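# Place duct in covered trench and close both lids

## Task

Put the duct into the trench that has covers and close both covers again. It counts only if the duct and covers stay put without any robot holding them. At the end, release everything and move the arms away.

## Robot and tools

Setup: three identical i2rt Big YAM arms named arm1, arm2 and arm3. Each has six revolute joints, a two-finger gripper and a wrist camera. The fixed room camera is cam_high; the wrist cameras are arm1_cam_wrist, arm2_cam_wrist and arm3_cam_wrist. With joints 1 and 6 at zero and the hand level and pointing ahead, the wrist camera rides on top of the hand and looks toward the fingertips. The hand reaches roughly 1.0 m from the joint 1 axis when fully extended. A loose object may now and then get a short shove from outside.

Frame: everything is in one shared scene frame with its origin on the floor and +z up. The hand point lies midway between the fingertips; the hand's z axis runs along the fingers and the fingers close along its y axis. Robot foot poses are not printed.

execute_actions(actions, cameras): actions is a list holding exactly one action object, or an empty list to just read state and images. The action is keyed by robot name (arm1, arm2, arm3); each holds a single key, joints, which maps joint names to absolute target values (not offsets). Joints you may name, with ranges and done-tolerances:
- joint1_rad: -2.879 to 2.879, ±0.045. Turns the whole arm about its foot; positive is counter-clockwise seen from above; at 0 the arm extends the way its foot faces.
- joint2_rad: 0 to 3.141, ±0.14. Shoulder; at 0 the upper arm lies about level pointing backward, increasing raises it and brings it forward.
- joint3_rad: 0 to 3.019, ±0.09. Elbow; 0 is folded flat against the upper arm, larger values open it.
- joint4_rad: -1.692 to 1.57, ±0.055. Hand pitch; positive tips the fingers up.
- joint5_rad: -1.57 to 1.57, ±0.03. Hand sideways swing; positive goes to the arm's right.
- joint6_rad: -2.094 to 2.094, ±0.035. Hand roll; positive is clockwise when viewed from behind the hand.
- gripper_m: 0 to 0.093 m, ±0.003. Fingertip gap in metres; each finger pad can squeeze about 50 to 62 N (less on some).
Joints are in radians. You may command any subset of joints and arms; all named motions start together and may finish at different times. Joints or arms left out may still be driving toward an earlier target. Example: {"arm1": {"joints": {"gripper_m": 0.05}}, "arm2": {"joints": {"joint1_rad": 0.3}}}. An unknown key or out-of-range value rejects the whole call and nothing moves. cameras is a list from arm1_cam_wrist, arm2_cam_wrist, arm3_cam_wrist, cam_high, all; omitted, null or ["all"] gives every camera, [] gives none. The result gives each robot's state and one end-of-call image per requested camera, ordered as listed on the pictures line.

wait(seconds): 0 to 10 s; commands nothing new, the scene keeps running, and it returns the same as an empty action.

zoom_image(camera, region): enlarges part of that camera's most recent full image. region is [x0, y0, x1, y1] in pixels with (0,0) top-left, no larger than 504 by 504.

finished_scene(scene): ends the current scene (give its number); irreversible. The goal must already hold and keep holding. The result reports success and gives the next task.

Reading results: joint_positions reports where joints are. joint_status tells how each commanded motion of the last accepted action ended. off_target: stopped short and may still push. contact_stop or time_out: the joint abandons its target and holds in place, except that a timed-out joint can keep a target (its old one, or one within 0.375, 0.375, 0.113, 0.225, 0.075, 0.3 rad of its position for joints 1 to 6) and keep pressing, moving there itself if freed; on_its_own lists this. To relieve pushing, command the joint to its reported position. not_followed, plus a "joint command not followed" line and often a cause line, means a self/inter-arm collision check blocked that arm's joint targets; the gripper part still runs, and the arm may retry those targets on later actions until given acceptable ones or the path clears. Empty calls never show this line. on_its_own covers what you did not command; "held at" is the held target, not the position. A joint carrying weight will sag. Tiny target changes may not move a joint. Joints move at different speeds, so the hand can sweep wide between postures.

Hazards: the arms do not stop on contact and can press hard. Robots squeezing each other hard ends the run in failure, and a hard collision may too; no state line reports robot-robot contact, and the collision check can be late and ignores fingers, gripper housings and wrist cameras. Object contact doesn't count as robot contact. Knocking anything out of the work area or to the floor fails the task; drops, slips, slams and forceful pushes are penalised. Robots don't wait on one another. Holding loads heats motors: a MOTOR HOT warning appears from 85 °C; at 100 °C that arm and gripper go limp and fall (OVER-TEMPERATURE FAULT), and its unfinished keys read limit_stop_at_motor_heat; resend those targets. Heat also builds while you think, since the robot holds its last command between replies. Finish by opening grippers and moving arms clear, with duct and covers resting unassisted.

Each tool is called after "Emit:" as name([rows], argument=value, ...), one row to a line, values as JSON.

## Session

Emit:
execute_actions(actions=[])

Scene clock: 0.00 s.
arm1.joint_positions: joint1_rad=+0.031 joint2_rad=+0.559 joint3_rad=+1.384 joint4_rad=-1.366 joint5_rad=-0.025 joint6_rad=-0.447 gripper_m=+0.094
arm1.joint_status: not commanded
arm1.hand: x=-0.7610 y=-0.0643 z=+1.5156 quat_wxyz=(-0.480, +0.197, -0.849, +0.104) (m; scene frame)
arm2.joint_positions: joint1_rad=+0.059 joint2_rad=+0.500 joint3_rad=+1.446 joint4_rad=-1.254 joint5_rad=-0.083 joint6_rad=+0.491 gripper_m=+0.094
arm2.joint_status: not commanded
arm2.hand: x=+0.0126 y=-0.3624 z=+1.3376 quat_wxyz=(-0.263, +0.447, -0.677, -0.523) (m; scene frame)
arm3.joint_positions: joint1_rad=+0.367 joint2_rad=+0.492 joint3_rad=+1.362 joint4_rad=-1.351 joint5_rad=+0.278 joint6_rad=+0.065 gripper_m=+0.094
arm3.joint_status: not commanded
arm3.hand: x=+0.7882 y=-0.1166 z=+1.4652 quat_wxyz=(-0.007, +0.847, +0.052, -0.528) (m; scene frame)
pictures: arm1_cam_wrist, arm2_cam_wrist, arm3_cam_wrist, cam_high
Images, in order (width x height): arm1_cam_wrist 672x504, arm2_cam_wrist 672x504, arm3_cam_wrist 672x504, cam_high 672x504.

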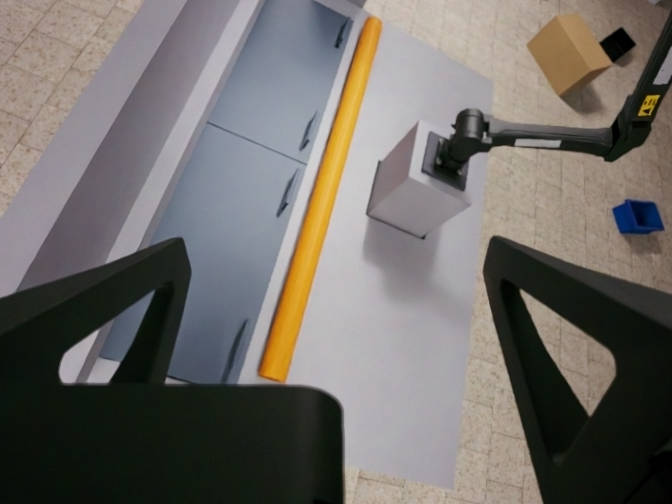

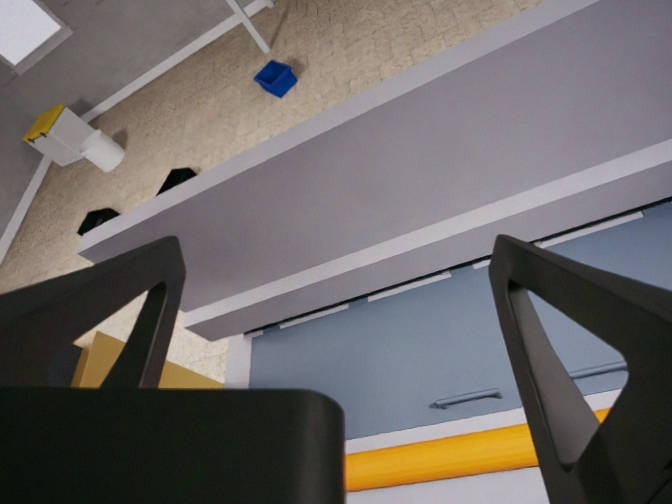

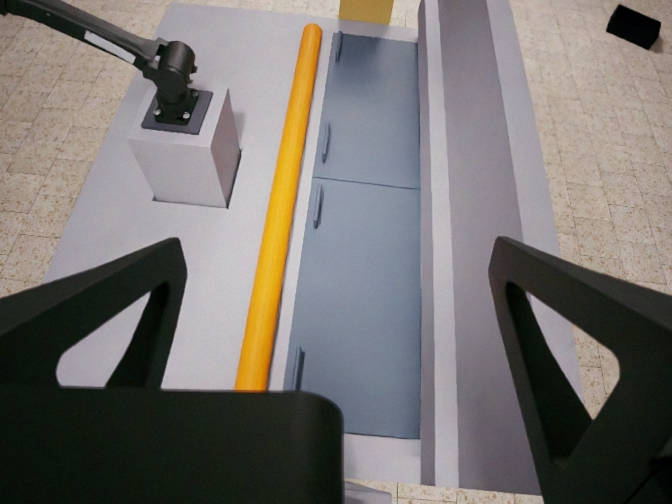

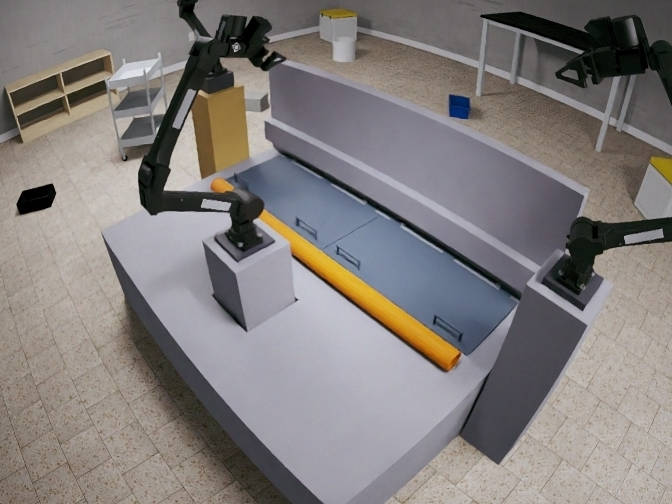

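Emit:
zoom_image(camera="cam_high", region=[180, 120, 580, 420])

Emit:
execute_actions([
  {"arm1":{"joints":{"joint4_rad":-0.8,"joint5_rad":0,"joint6_rad":0}},"arm2":{"joints":{"joint3_rad":1.0,"joint5_rad":0,"joint6_rad":0}},"arm3":{"joints":{"joint2_rad":1.0,"joint5_rad":0,"joint6_rad":0}}},
])

Region (180, 120, 580, 420) of cam_high's 672x504 image, scaled by 1.260, with more detail than that image has; it fills the top 378 rows of this view, and the rest is white.

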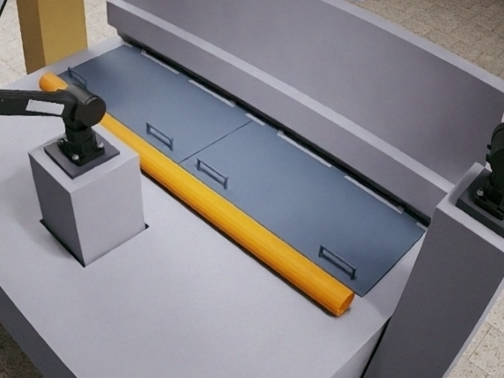

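Scene clock: 2.03 s.
arm1.joint_positions: joint1_rad=+0.031 joint2_rad=+0.559 joint3_rad=+1.384 joint4_rad=-0.818 joint5_rad=-0.002 joint6_rad=-0.012 gripper_m=+0.094
arm1.joint_status: all done
arm1.hand: x=-0.7253 y=-0.0677 z=+1.6438 quat_wxyz=(-0.708, +0.004, -0.706, +0.009) (m; scene frame)
arm2.joint_positions: joint1_rad=+0.059 joint2_rad=+0.507 joint3_rad=+0.991 joint4_rad=-1.254 joint5_rad=-0.003 joint6_rad=+0.014 gripper_m=+0.094
arm2.joint_status: all done
arm2.hand: x=+0.0238 y=-0.3062 z=+1.1098 quat_wxyz=(-0.263, +0.658, -0.648, -0.279) (m; scene frame)
arm3.joint_positions: joint1_rad=+0.367 joint2_rad=+1.010 joint3_rad=+1.362 joint4_rad=-1.351 joint5_rad=+0.005 joint6_rad=+0.013 gripper_m=+0.094
arm3.joint_status: all done
arm3.hand: x=+0.6252 y=-0.2269 z=+1.3282 quat_wxyz=(+0.050, +0.945, +0.164, -0.280) (m; scene frame)
pictures: arm1_cam_wrist, arm2_cam_wrist, arm3_cam_wrist, cam_high
Images, in order (width x height): arm1_cam_wrist 672x504, arm2_cam_wrist 672x504, arm3_cam_wrist 672x504, cam_high 672x504.

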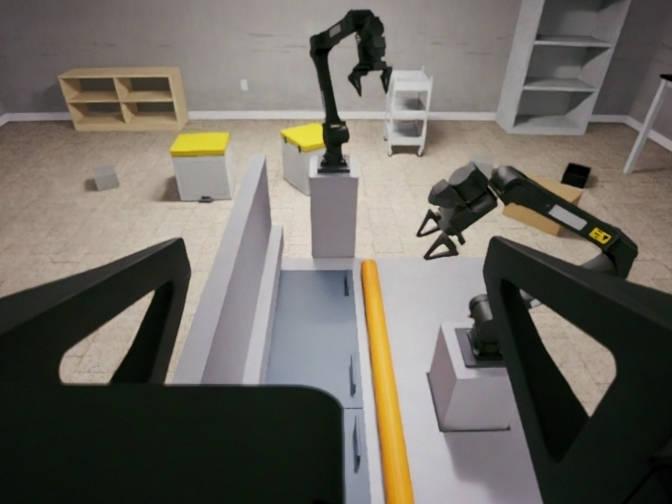

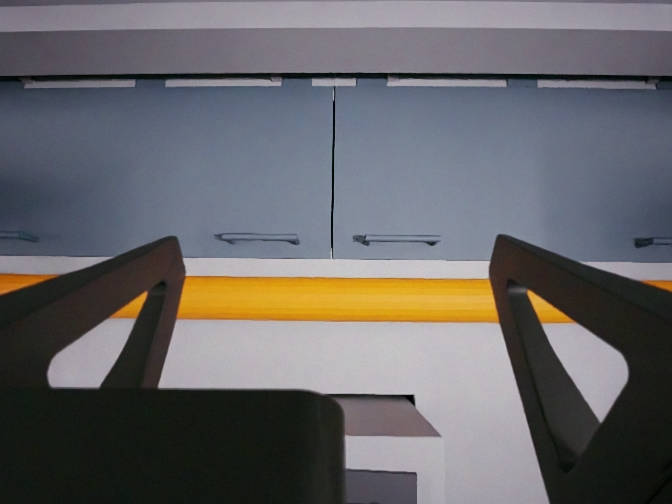

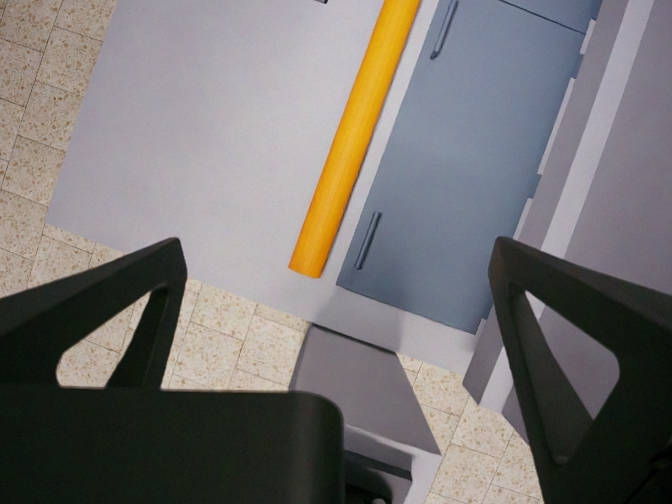

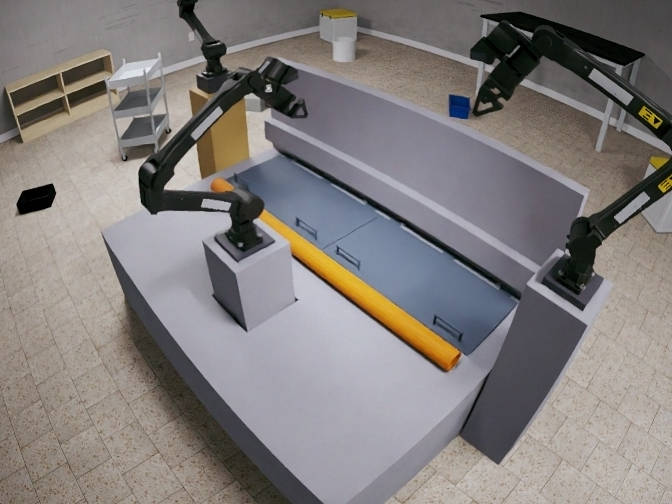

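Emit:
execute_actions([
  {"arm1":{"joints":{"joint1_rad":-0.176,"joint2_rad":2.189,"joint3_rad":0.69,"joint4_rad":-0.072,"joint5_rad":0,"joint6_rad":0}},"arm2":{"joints":{"joint1_rad":0.03,"joint2_rad":1.497,"joint3_rad":0.765,"joint4_rad":-0.839}},"arm3":{"joints":{"joint1_rad":0.087,"joint2_rad":1.985,"joint3_rad":0.653,"joint4_rad":-0.239,"joint5_rad":0,"joint6_rad":0}}},
])

Scene clock: 5.70 s.
arm1.joint_positions: joint1_rad=-0.172 joint2_rad=+2.178 joint3_rad=+0.689 joint4_rad=-0.083 joint5_rad=-0.001 joint6_rad=-0.011 gripper_m=+0.094
arm1.joint_status: all done
arm1.hand: x=-0.6539 y=-0.1405 z=+0.7488 quat_wxyz=(+0.002, -0.101, -0.995, +0.003) (m; scene frame)
arm2.joint_positions: joint1_rad=+0.038 joint2_rad=+1.495 joint3_rad=+0.762 joint4_rad=-0.854 joint5_rad=-0.003 joint6_rad=+0.014 gripper_m=+0.094
arm2.joint_status: all done
arm2.hand: x=+0.0269 y=-0.2093 z=+0.7400 quat_wxyz=(+0.013, +0.705, -0.709, +0.009) (m; scene frame)
arm3.joint_positions: joint1_rad=+0.081 joint2_rad=+1.967 joint3_rad=+0.651 joint4_rad=-0.250 joint5_rad=+0.002 joint6_rad=+0.011 gripper_m=+0.094
arm3.joint_status: all done
arm3.hand: x=+0.6423 y=-0.1231 z=+0.7538 quat_wxyz=(+0.000, +1.000, +0.030, -0.004) (m; scene frame)
pictures: arm1_cam_wrist, arm2_cam_wrist, arm3_cam_wrist, cam_high
Images, in order (width x height): arm1_cam_wrist 672x504, arm2_cam_wrist 672x504, arm3_cam_wrist 672x504, cam_high 672x504.

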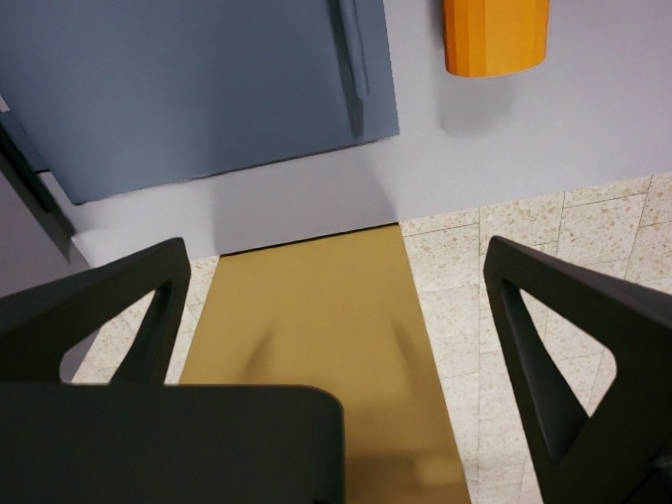

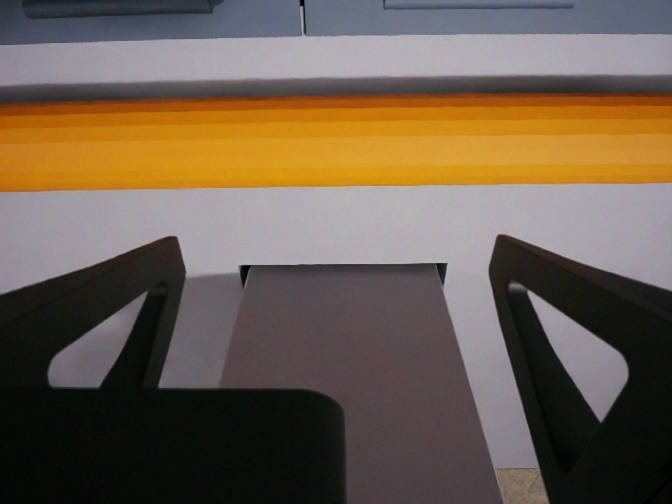

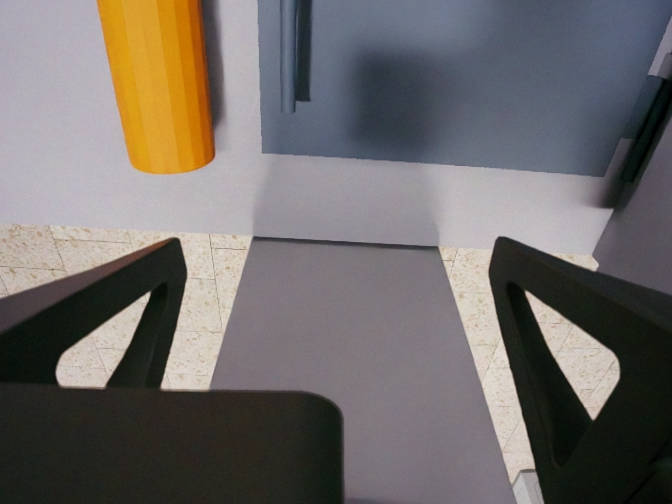

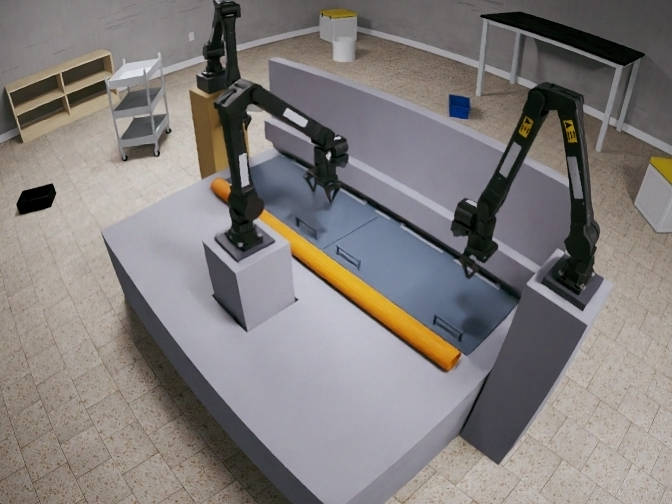

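Emit:
execute_actions([
  {"arm1":{"joints":{"joint1_rad":-0.198,"joint2_rad":2.70,"joint3_rad":1.088,"joint4_rad":0.045,"joint6_rad":-0.245}},"arm2":{"joints":{"joint1_rad":0.07,"joint2_rad":1.68,"joint3_rad":0.488,"joint4_rad":-0.355,"joint6_rad":1.62}},"arm3":{"joints":{"joint1_rad":0.183,"joint2_rad":2.55,"joint3_rad":0.968,"joint4_rad":0.01,"joint6_rad":0.178}}},
])

Scene clock: 9.13 s.
arm1.joint_positions: joint1_rad=-0.190 joint2_rad=+2.699 joint3_rad=+1.085 joint4_rad=+0.043 joint5_rad=-0.001 joint6_rad=-0.234 gripper_m=+0.094
arm1.joint_status: all done
arm1.hand: x=-0.6056 y=-0.1592 z=+0.5760 quat_wxyz=(+0.002, +0.001, -1.000, +0.003) (m; scene frame)
arm2.joint_positions: joint1_rad=+0.065 joint2_rad=+1.689 joint3_rad=+0.475 joint4_rad=-0.370 joint5_rad=-0.002 joint6_rad=+1.606 gripper_m=+0.094
arm2.joint_status: all done
arm2.hand: x=+0.0201 y=-0.2879 z=+0.6239 quat_wxyz=(+0.002, +0.001, -1.000, +0.014) (m; scene frame)
arm3.joint_positions: joint1_rad=+0.188 joint2_rad=+2.552 joint3_rad=+0.965 joint4_rad=+0.007 joint5_rad=+0.002 joint6_rad=+0.165 gripper_m=+0.094
arm3.joint_status: all done
arm3.hand: x=+0.6089 y=-0.1651 z=+0.5726 quat_wxyz=(+0.000, +1.000, +0.007, +0.003) (m; scene frame)
pictures: arm1_cam_wrist, arm2_cam_wrist, arm3_cam_wrist, cam_high
Images, in order (width x height): arm1_cam_wrist 672x504, arm2_cam_wrist 672x504, arm3_cam_wrist 672x504, cam_high 672x504.

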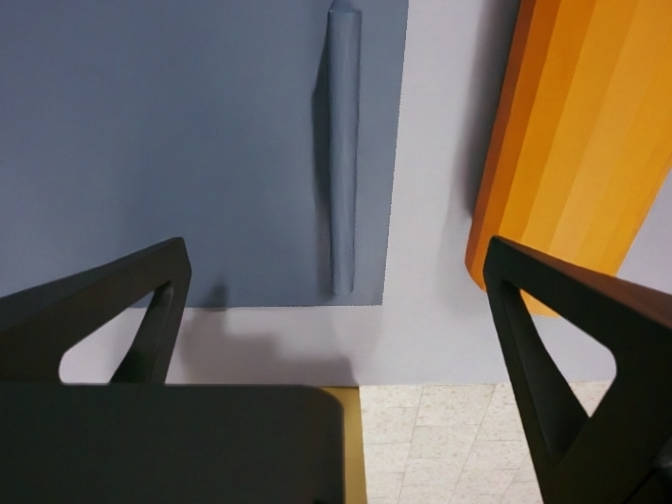

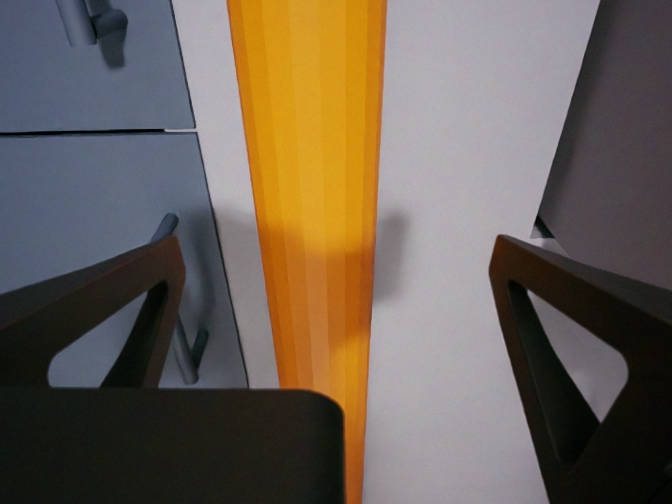

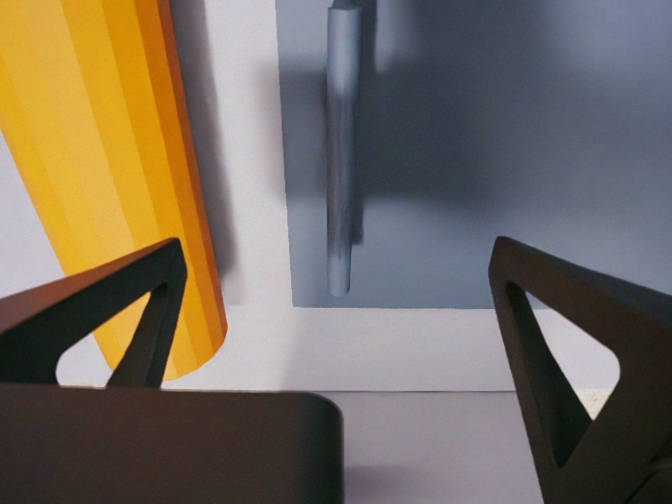

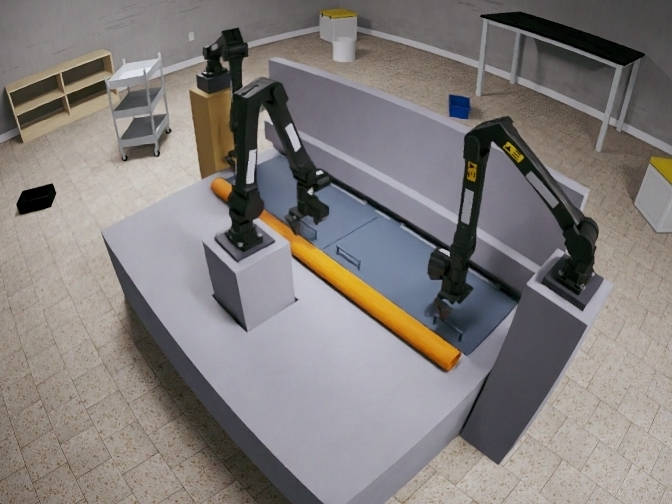

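Emit:
execute_actions([
  {"arm1":{"joints":{"joint1_rad":-0.206,"joint2_rad":2.883,"joint3_rad":1.241,"joint4_rad":0.078,"joint6_rad":-0.25,"gripper_m":0.05}},"arm2":{"joints":{"joint2_rad":1.87,"joint3_rad":0.50,"joint4_rad":-0.16}},"arm3":{"joints":{"joint1_rad":0.18,"joint2_rad":2.735,"joint3_rad":1.094,"joint4_rad":0.078,"joint6_rad":0.18,"gripper_m":0.05}}},
])

Scene clock: 11.37 s.
arm1.joint_positions: joint1_rad=-0.196 joint2_rad=+2.871 joint3_rad=+1.239 joint4_rad=+0.075 joint5_rad=-0.001 joint6_rad=-0.239 gripper_m=+0.050
arm1.joint_status: all done
arm1.hand: x=-0.5984 y=-0.1638 z=+0.5113 quat_wxyz=(-0.004, +0.001, -1.000, +0.005) (m; scene frame)
arm2.joint_positions: joint1_rad=+0.065 joint2_rad=+1.870 joint3_rad=+0.490 joint4_rad=-0.175 joint5_rad=-0.002 joint6_rad=+1.606 gripper_m=+0.094
arm2.joint_status: all done
arm2.hand: x=+0.0196 y=-0.2777 z=+0.5806 quat_wxyz=(+0.003, +0.000, -1.000, -0.001) (m; scene frame)
arm3.joint_positions: joint1_rad=+0.188 joint2_rad=+2.725 joint3_rad=+1.092 joint4_rad=+0.074 joint5_rad=+0.002 joint6_rad=+0.168 gripper_m=+0.050
arm3.joint_status: all done
arm3.hand: x=+0.5990 y=-0.1670 z=+0.5105 quat_wxyz=(+0.002, +1.000, +0.006, -0.009) (m; scene frame)
pictures: arm1_cam_wrist, arm2_cam_wrist, arm3_cam_wrist, cam_high
Images, in order (width x height): arm1_cam_wrist 672x504, arm2_cam_wrist 672x504, arm3_cam_wrist 672x504, cam_high 672x504.

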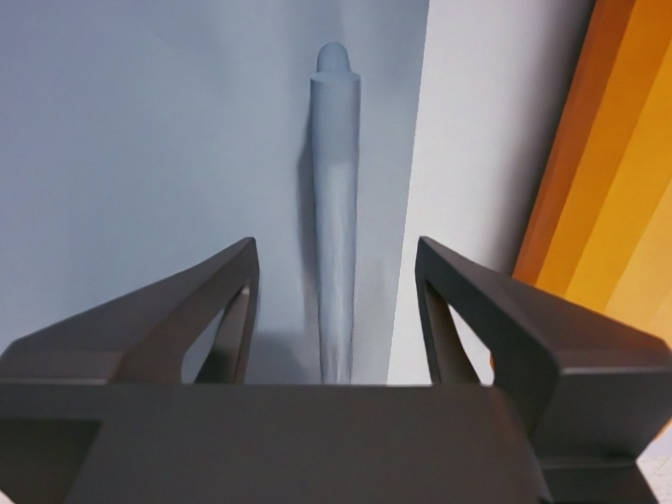

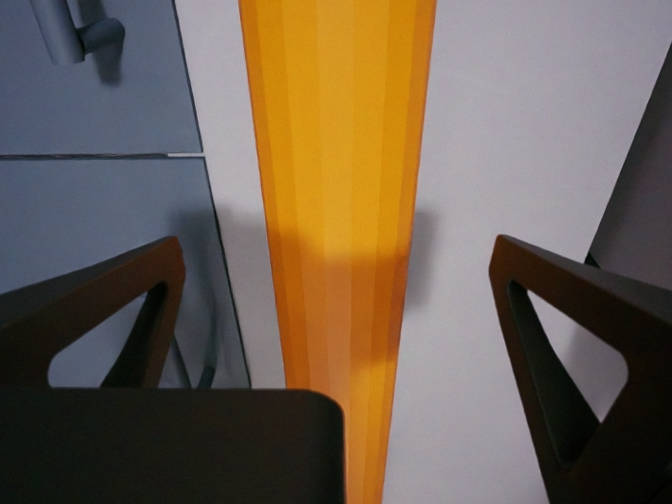

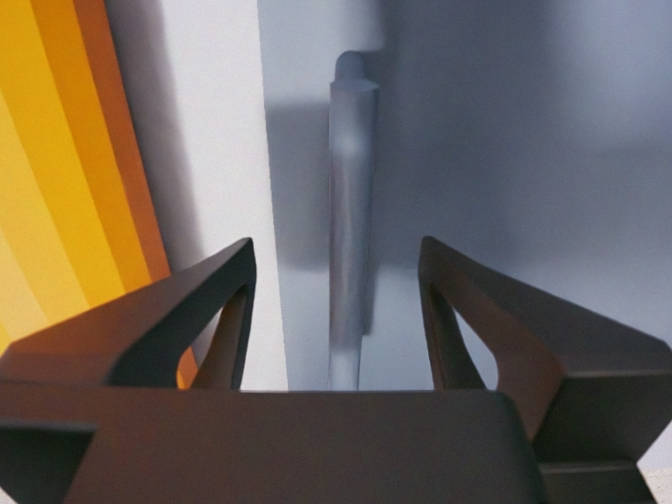

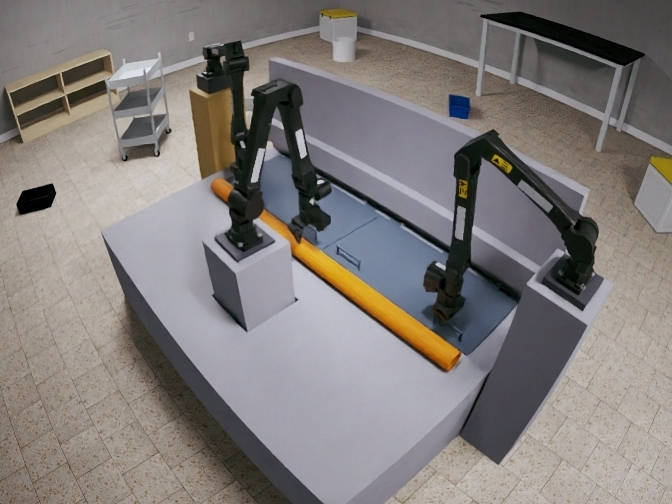

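Emit:
execute_actions([
  {"arm1":{"joints":{"joint2_rad":2.925,"joint3_rad":1.284,"joint4_rad":0.062}},"arm2":{"joints":{"joint2_rad":2.0,"joint3_rad":0.514,"joint4_rad":-0.047}},"arm3":{"joints":{"joint1_rad":0.17,"joint2_rad":2.778,"joint3_rad":1.133,"joint4_rad":0.066}}},
], cameras=[])

Emit:
execute_actions([
  {"arm1":{"joints":{"gripper_m":0.0}},"arm2":{"joints":{"joint2_rad":2.125,"joint3_rad":0.539,"joint4_rad":0.052}},"arm3":{"joints":{"gripper_m":0.0}}},
])

Scene clock: 12.83 s.
arm1.joint_positions: joint1_rad=-0.196 joint2_rad=+2.892 joint3_rad=+1.283 joint4_rad=+0.071 joint5_rad=-0.001 joint6_rad=-0.239 gripper_m=+0.050
arm1.joint_status: all done
arm1.hand: x=-0.5844 y=-0.1673 z=+0.5032 quat_wxyz=(-0.014, +0.001, -1.000, +0.007) (m; scene frame)
arm2.joint_positions: joint1_rad=+0.065 joint2_rad=+1.998 joint3_rad=+0.511 joint4_rad=-0.062 joint5_rad=-0.002 joint6_rad=+1.607 gripper_m=+0.094
arm2.joint_status: all done
arm2.hand: x=+0.0194 y=-0.2751 z=+0.5497 quat_wxyz=(+0.003, +0.000, -1.000, -0.004) (m; scene frame)
arm3.joint_positions: joint1_rad=+0.177 joint2_rad=+2.750 joint3_rad=+1.130 joint4_rad=+0.074 joint5_rad=+0.002 joint6_rad=+0.168 gripper_m=+0.050
arm3.joint_status: all done
arm3.hand: x=+0.5883 y=-0.1645 z=+0.5010 quat_wxyz=(+0.003, +1.000, +0.000, -0.015) (m; scene frame)
pictures: none
No camera images: the call's "cameras" was empty. Leave "cameras" out to get every camera's image.

Scene clock: 13.73 s.
arm1.joint_positions: joint1_rad=-0.193 joint2_rad=+2.893 joint3_rad=+1.283 joint4_rad=+0.070 joint5_rad=-0.013 joint6_rad=-0.240 gripper_m=+0.011
arm1.joint_status: gripper_m off_target (ended at +0.011, target +0.000)
arm1.hand: x=-0.5846 y=-0.1640 z=+0.5028 quat_wxyz=(-0.014, +0.003, -1.000, +0.001) (m; scene frame)
arm2.joint_positions: joint1_rad=+0.065 joint2_rad=+2.122 joint3_rad=+0.538 joint4_rad=+0.037 joint5_rad=-0.002 joint6_rad=+1.607 gripper_m=+0.094
arm2.joint_status: all done
arm2.hand: x=+0.0193 y=-0.2741 z=+0.5189 quat_wxyz=(+0.003, +0.000, -1.000, -0.005) (m; scene frame)
arm3.joint_positions: joint1_rad=+0.175 joint2_rad=+2.750 joint3_rad=+1.130 joint4_rad=+0.074 joint5_rad=+0.004 joint6_rad=+0.168 gripper_m=+0.010
arm3.joint_status: gripper_m off_target (ended at +0.010, target +0.000)
arm3.hand: x=+0.5887 y=-0.1635 z=+0.5008 quat_wxyz=(+0.001, +1.000, -0.001, -0.014) (m; scene frame)
pictures: arm1_cam_wrist, arm2_cam_wrist, arm3_cam_wrist, cam_high
Images, in order (width x height): arm1_cam_wrist 672x504, arm2_cam_wrist 672x504, arm3_cam_wrist 672x504, cam_high 672x504.

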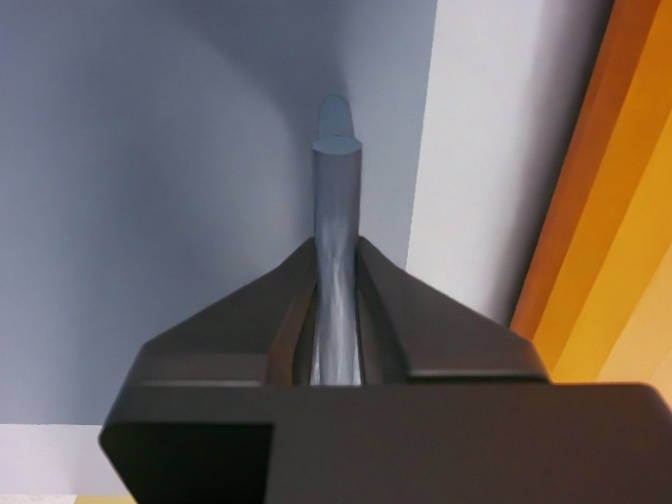

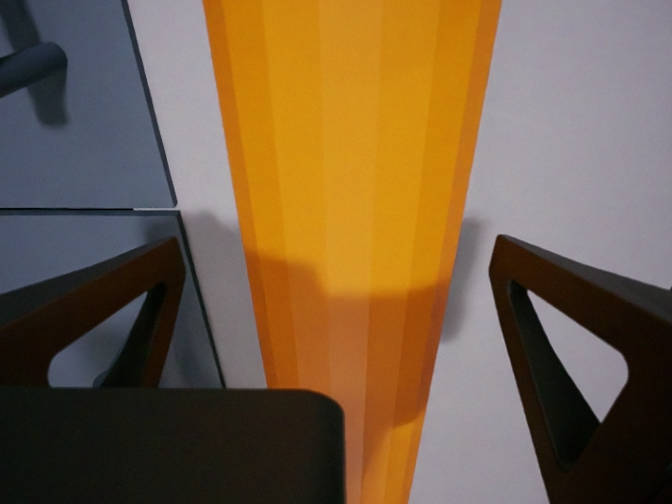

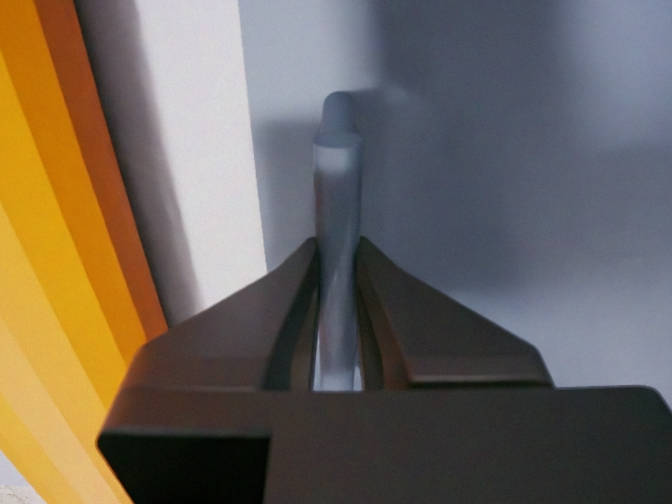

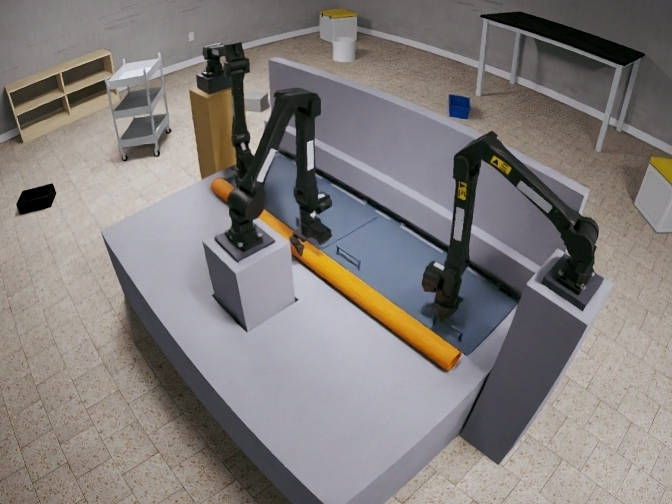

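Emit:
execute_actions([
  {"arm1":{"joints":{"gripper_m":0.035,"joint2_rad":2.965,"joint4_rad":0.085}},"arm2":{"joints":{"joint2_rad":2.24,"joint3_rad":0.561,"joint4_rad":0.13}},"arm3":{"joints":{"gripper_m":0.035,"joint2_rad":2.82,"joint4_rad":0.09}}},
], cameras=["arm1_cam_wrist","arm2_cam_wrist","arm3_cam_wrist"])

Scene clock: 14.83 s.
arm1.joint_positions: joint1_rad=-0.196 joint2_rad=+2.946 joint3_rad=+1.286 joint4_rad=+0.077 joint5_rad=-0.002 joint6_rad=-0.240 gripper_m=+0.035
arm1.joint_status: all done
arm1.hand: x=-0.6132 y=-0.1603 z=+0.4836 quat_wxyz=(+0.008, +0.001, -1.000, +0.001) (m; scene frame)
arm2.joint_positions: joint1_rad=+0.065 joint2_rad=+2.238 joint3_rad=+0.558 joint4_rad=+0.115 joint5_rad=-0.002 joint6_rad=+1.607 gripper_m=+0.094
arm2.joint_status: all done
arm2.hand: x=+0.0195 y=-0.2841 z=+0.4896 quat_wxyz=(+0.003, +0.000, -1.000, +0.004) (m; scene frame)
arm3.joint_positions: joint1_rad=+0.175 joint2_rad=+2.803 joint3_rad=+1.132 joint4_rad=+0.081 joint5_rad=+0.004 joint6_rad=+0.169 gripper_m=+0.035
arm3.joint_status: all done
arm3.hand: x=+0.6143 y=-0.1593 z=+0.4823 quat_wxyz=(-0.002, +1.000, -0.001, +0.007) (m; scene frame)
pictures: arm1_cam_wrist, arm2_cam_wrist, arm3_cam_wrist
Images, in order (width x height): arm1_cam_wrist 672x504, arm2_cam_wrist 672x504, arm3_cam_wrist 672x504.

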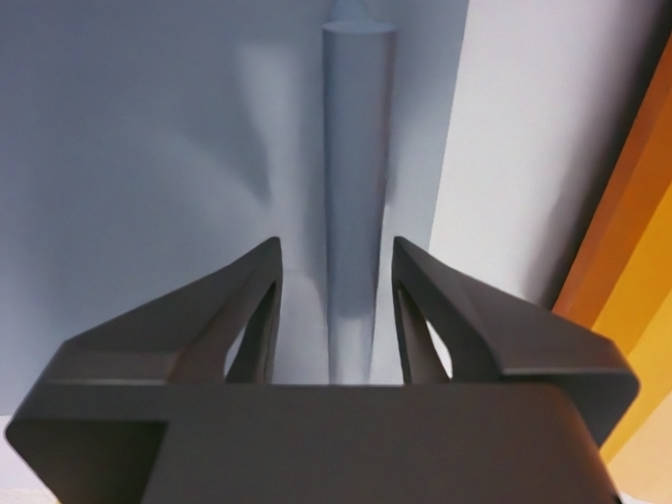

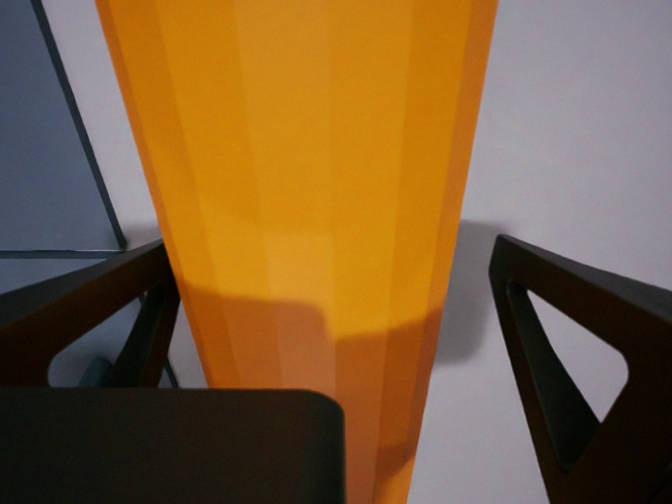

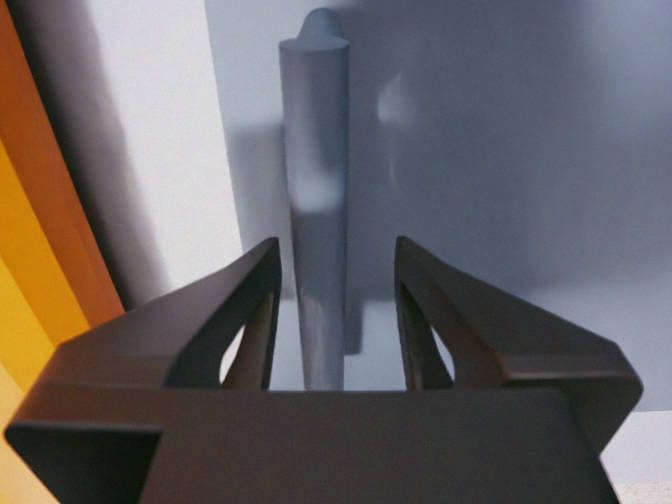

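Emit:
execute_actions([
  {"arm1":{"joints":{"gripper_m":0.0}},"arm2":{"joints":{"gripper_m":0.0}},"arm3":{"joints":{"gripper_m":0.0}}},
], cameras=["arm2_cam_wrist"])

Scene clock: 16.37 s.
arm1.joint_positions: joint1_rad=-0.203 joint2_rad=+2.946 joint3_rad=+1.286 joint4_rad=+0.079 joint5_rad=+0.004 joint6_rad=-0.246 gripper_m=+0.009
arm1.joint_status: gripper_m off_target (ended at +0.009, target +0.000)
arm1.hand: x=-0.6134 y=-0.1640 z=+0.4836 quat_wxyz=(+0.008, +0.001, -1.000, +0.004) (m; scene frame)
arm2.joint_positions: joint1_rad=+0.065 joint2_rad=+2.238 joint3_rad=+0.564 joint4_rad=+0.122 joint5_rad=-0.002 joint6_rad=+1.606 gripper_m=+0.074
arm2.joint_status: gripper_m off_target (ended at +0.074, target +0.000)
arm2.hand: x=+0.0194 y=-0.2787 z=+0.4893 quat_wxyz=(+0.003, +0.000, -1.000, -0.003) (m; scene frame)
arm3.joint_positions: joint1_rad=+0.179 joint2_rad=+2.803 joint3_rad=+1.132 joint4_rad=+0.083 joint5_rad=-0.012 joint6_rad=+0.173 gripper_m=+0.010
arm3.joint_status: gripper_m off_target (ended at +0.010, target +0.000)
arm3.hand: x=+0.6140 y=-0.1635 z=+0.4823 quat_wxyz=(+0.006, +1.000, -0.001, +0.007) (m; scene frame)
pictures: arm2_cam_wrist
Images, in order (width x height): arm2_cam_wrist 672x504.

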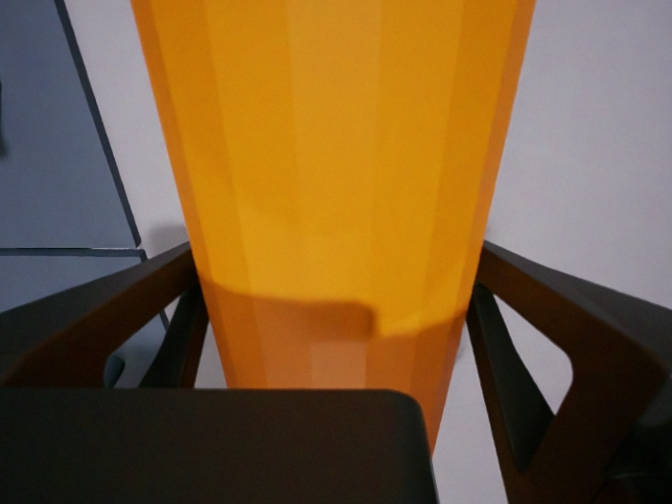

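Emit:
execute_actions([
  {"arm1":{"joints":{"joint1_rad":-0.074,"joint2_rad":2.76,"joint3_rad":1.098,"joint4_rad":0.128,"joint5_rad":0.208,"joint6_rad":-0.117}},"arm2":{"joints":{"joint2_rad":2.03,"joint3_rad":0.50,"joint4_rad":-0.02}},"arm3":{"joints":{"joint1_rad":0.047,"joint2_rad":2.61,"joint3_rad":0.973,"joint4_rad":0.084,"joint5_rad":-0.209,"joint6_rad":0.038}}},
])

Scene clock: 18.30 s.
arm1.joint_positions: joint1_rad=-0.090 joint2_rad=+2.825 joint3_rad=+1.139 joint4_rad=+0.144 joint5_rad=+0.203 joint6_rad=-0.132 gripper_m=+0.009
arm1.joint_status: all done
arm1.hand: x=-0.6139 y=-0.1557 z=+0.5345 quat_wxyz=(+0.001, -0.001, -0.994, +0.106) (m; scene frame)
arm2.joint_positions: joint1_rad=+0.065 joint2_rad=+2.074 joint3_rad=+0.504 joint4_rad=-0.015 joint5_rad=-0.002 joint6_rad=+1.608 gripper_m=+0.074
arm2.joint_status: all done
arm2.hand: x=+0.0200 y=-0.2923 z=+0.5309 quat_wxyz=(+0.002, +0.000, -1.000, +0.014) (m; scene frame)
arm3.joint_positions: joint1_rad=+0.064 joint2_rad=+2.674 joint3_rad=+1.012 joint4_rad=+0.098 joint5_rad=-0.205 joint6_rad=+0.055 gripper_m=+0.010
arm3.joint_status: all done
arm3.hand: x=+0.6137 y=-0.1551 z=+0.5336 quat_wxyz=(+0.103, +0.995, +0.000, +0.000) (m; scene frame)
pictures: arm1_cam_wrist, arm2_cam_wrist, arm3_cam_wrist, cam_high
Images, in order (width x height): arm1_cam_wrist 672x504, arm2_cam_wrist 672x504, arm3_cam_wrist 672x504, cam_high 672x504.

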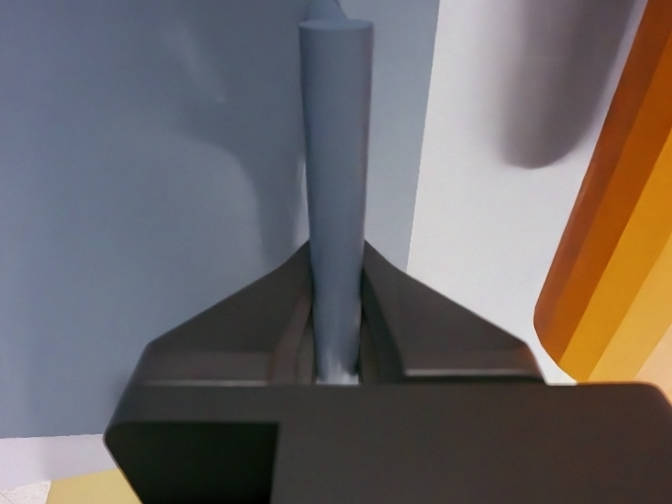

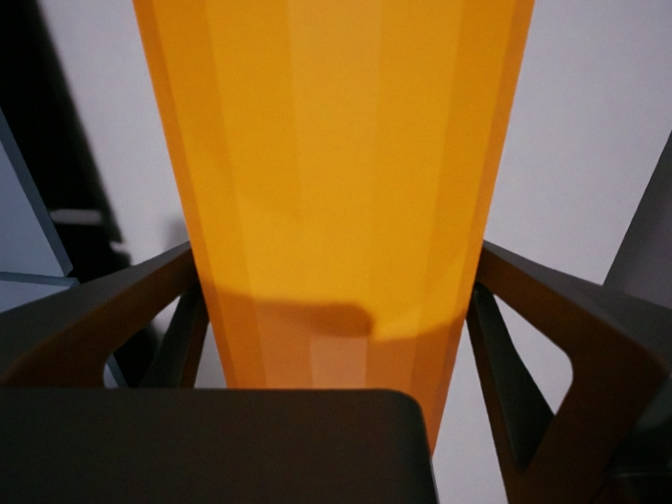

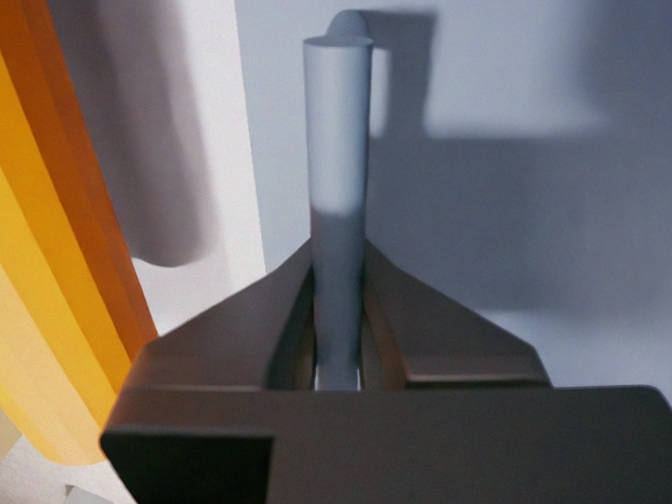

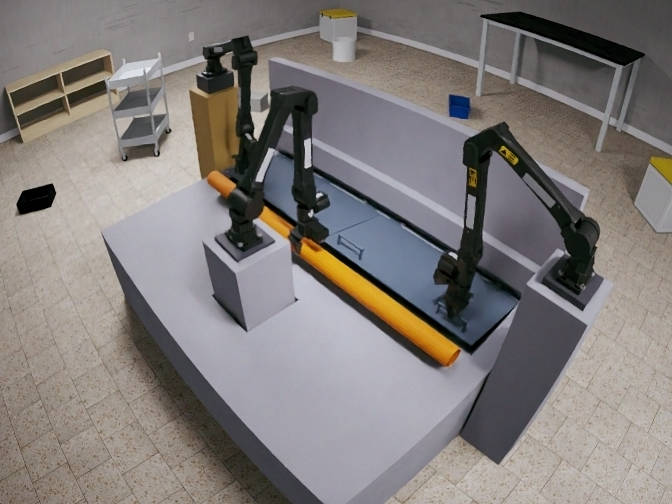

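Emit:
execute_actions([
  {"arm1":{"joints":{"joint1_rad":0.13,"joint2_rad":2.54,"joint3_rad":0.95,"joint4_rad":-0.005,"joint5_rad":0.435,"joint6_rad":0.10}},"arm3":{"joints":{"joint1_rad":-0.16,"joint2_rad":2.38,"joint3_rad":0.862,"joint4_rad":-0.113,"joint5_rad":-0.43,"joint6_rad":-0.19}}},
], cameras=[])

Emit:
execute_actions([
  {"arm1":{"joints":{"joint1_rad":0.39,"joint2_rad":2.415,"joint3_rad":0.98,"joint4_rad":-0.385,"joint5_rad":0.652,"joint6_rad":0.44}},"arm3":{"joints":{"joint1_rad":-0.413,"joint2_rad":2.267,"joint3_rad":0.936,"joint4_rad":-0.543,"joint5_rad":-0.631,"joint6_rad":-0.53}}},
])

Scene clock: 19.43 s.
arm1.joint_positions: joint1_rad=+0.118 joint2_rad=+2.602 joint3_rad=+0.975 joint4_rad=+0.016 joint5_rad=+0.427 joint6_rad=+0.093 gripper_m=+0.009
arm1.joint_status: all done
arm1.hand: x=-0.6163 y=-0.1168 z=+0.6274 quat_wxyz=(+0.004, -0.003, -0.976, +0.216) (m; scene frame)
arm2.joint_positions: joint1_rad=+0.065 joint2_rad=+2.074 joint3_rad=+0.504 joint4_rad=-0.015 joint5_rad=-0.002 joint6_rad=+1.608 gripper_m=+0.074
arm2.joint_status: not commanded
arm2.hand: x=+0.0200 y=-0.2923 z=+0.5309 quat_wxyz=(+0.002, +0.000, -1.000, +0.014) (m; scene frame)
arm3.joint_positions: joint1_rad=-0.148 joint2_rad=+2.436 joint3_rad=+0.887 joint4_rad=-0.088 joint5_rad=-0.419 joint6_rad=-0.172 gripper_m=+0.010
arm3.joint_status: all done
arm3.hand: x=+0.6149 y=-0.1152 z=+0.6279 quat_wxyz=(+0.212, +0.977, +0.001, -0.004) (m; scene frame)
pictures: none
No camera images: the call's "cameras" was empty. Leave "cameras" out to get every camera's image.

Scene clock: 21.87 s.
arm1.joint_positions: joint1_rad=+0.357 joint2_rad=+2.482 joint3_rad=+0.990 joint4_rad=-0.344 joint5_rad=+0.642 joint6_rad=+0.421 gripper_m=+0.009
arm1.joint_status: all done
arm1.hand: x=-0.6185 y=-0.0653 z=+0.6958 quat_wxyz=(+0.006, -0.007, -0.940, +0.340) (m; scene frame)
arm2.joint_positions: joint1_rad=+0.065 joint2_rad=+2.074 joint3_rad=+0.504 joint4_rad=-0.015 joint5_rad=-0.002 joint6_rad=+1.608 gripper_m=+0.074
arm2.joint_status: not commanded
arm2.hand: x=+0.0200 y=-0.2923 z=+0.5309 quat_wxyz=(+0.002, +0.000, -1.000, +0.014) (m; scene frame)
arm3.joint_positions: joint1_rad=-0.380 joint2_rad=+2.325 joint3_rad=+0.946 joint4_rad=-0.489 joint5_rad=-0.619 joint6_rad=-0.493 gripper_m=+0.010
arm3.joint_status: joint6_rad time_out (moved -0.321 of -0.358); the others done
arm3.on_its_own: joint6_rad reads -0.493 and still pushes toward -0.530 since a time_out
arm3.hand: x=+0.6160 y=-0.0629 z=+0.6960 quat_wxyz=(+0.334, +0.943, +0.004, -0.003) (m; scene frame)
pictures: arm1_cam_wrist, arm2_cam_wrist, arm3_cam_wrist, cam_high
Images, in order (width x height): arm1_cam_wrist 672x504, arm2_cam_wrist 672x504, arm3_cam_wrist 672x504, cam_high 672x504.

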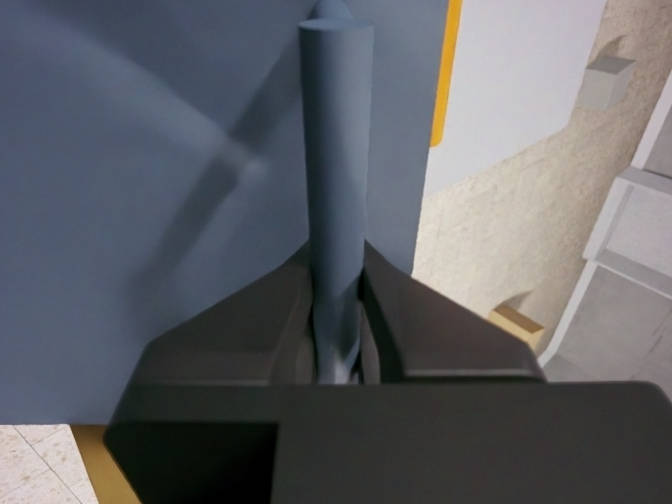

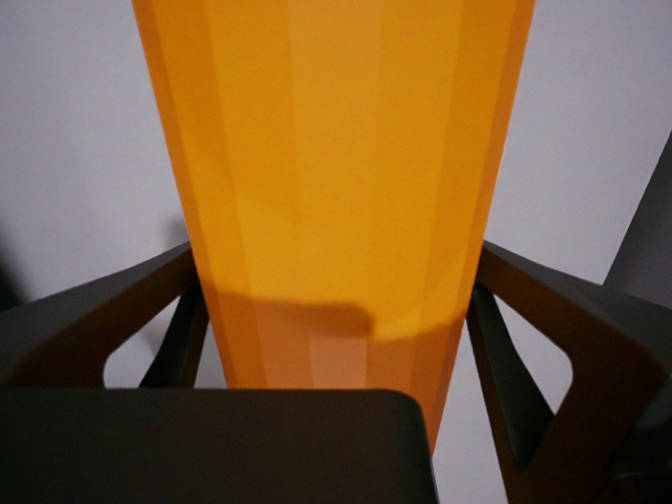

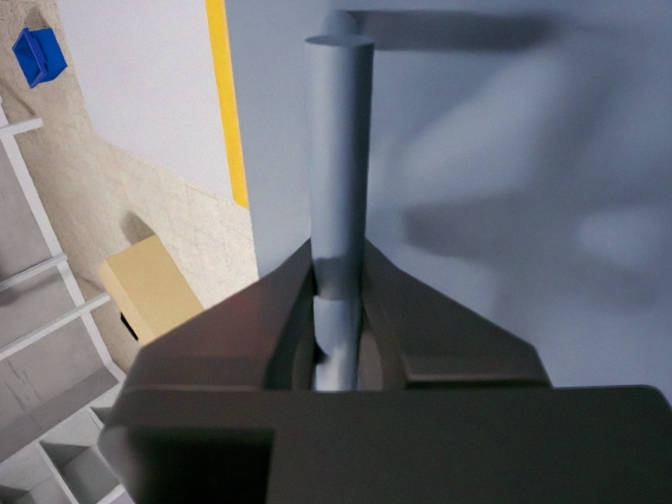

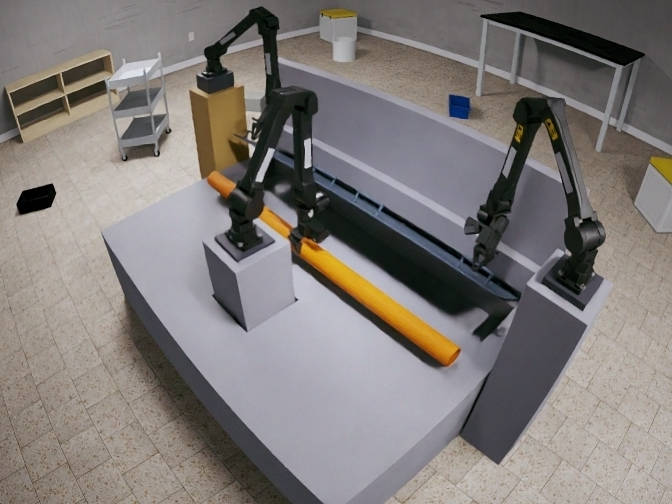

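Emit:
zoom_image(camera="cam_high", region=[300, 160, 560, 380])

Region (300, 160, 560, 380) of cam_high's 672x504 image, scaled by 1.938, with more detail than that image has; it fills the top 426 rows of this view, and the rest is white.

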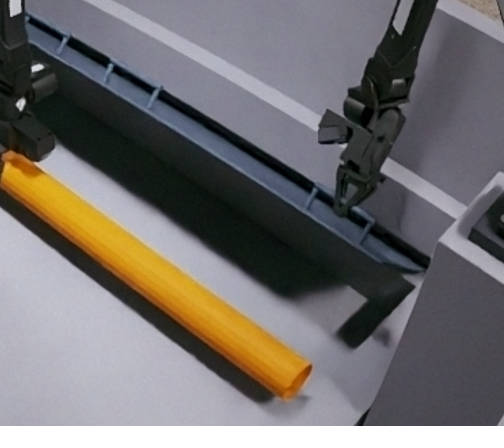

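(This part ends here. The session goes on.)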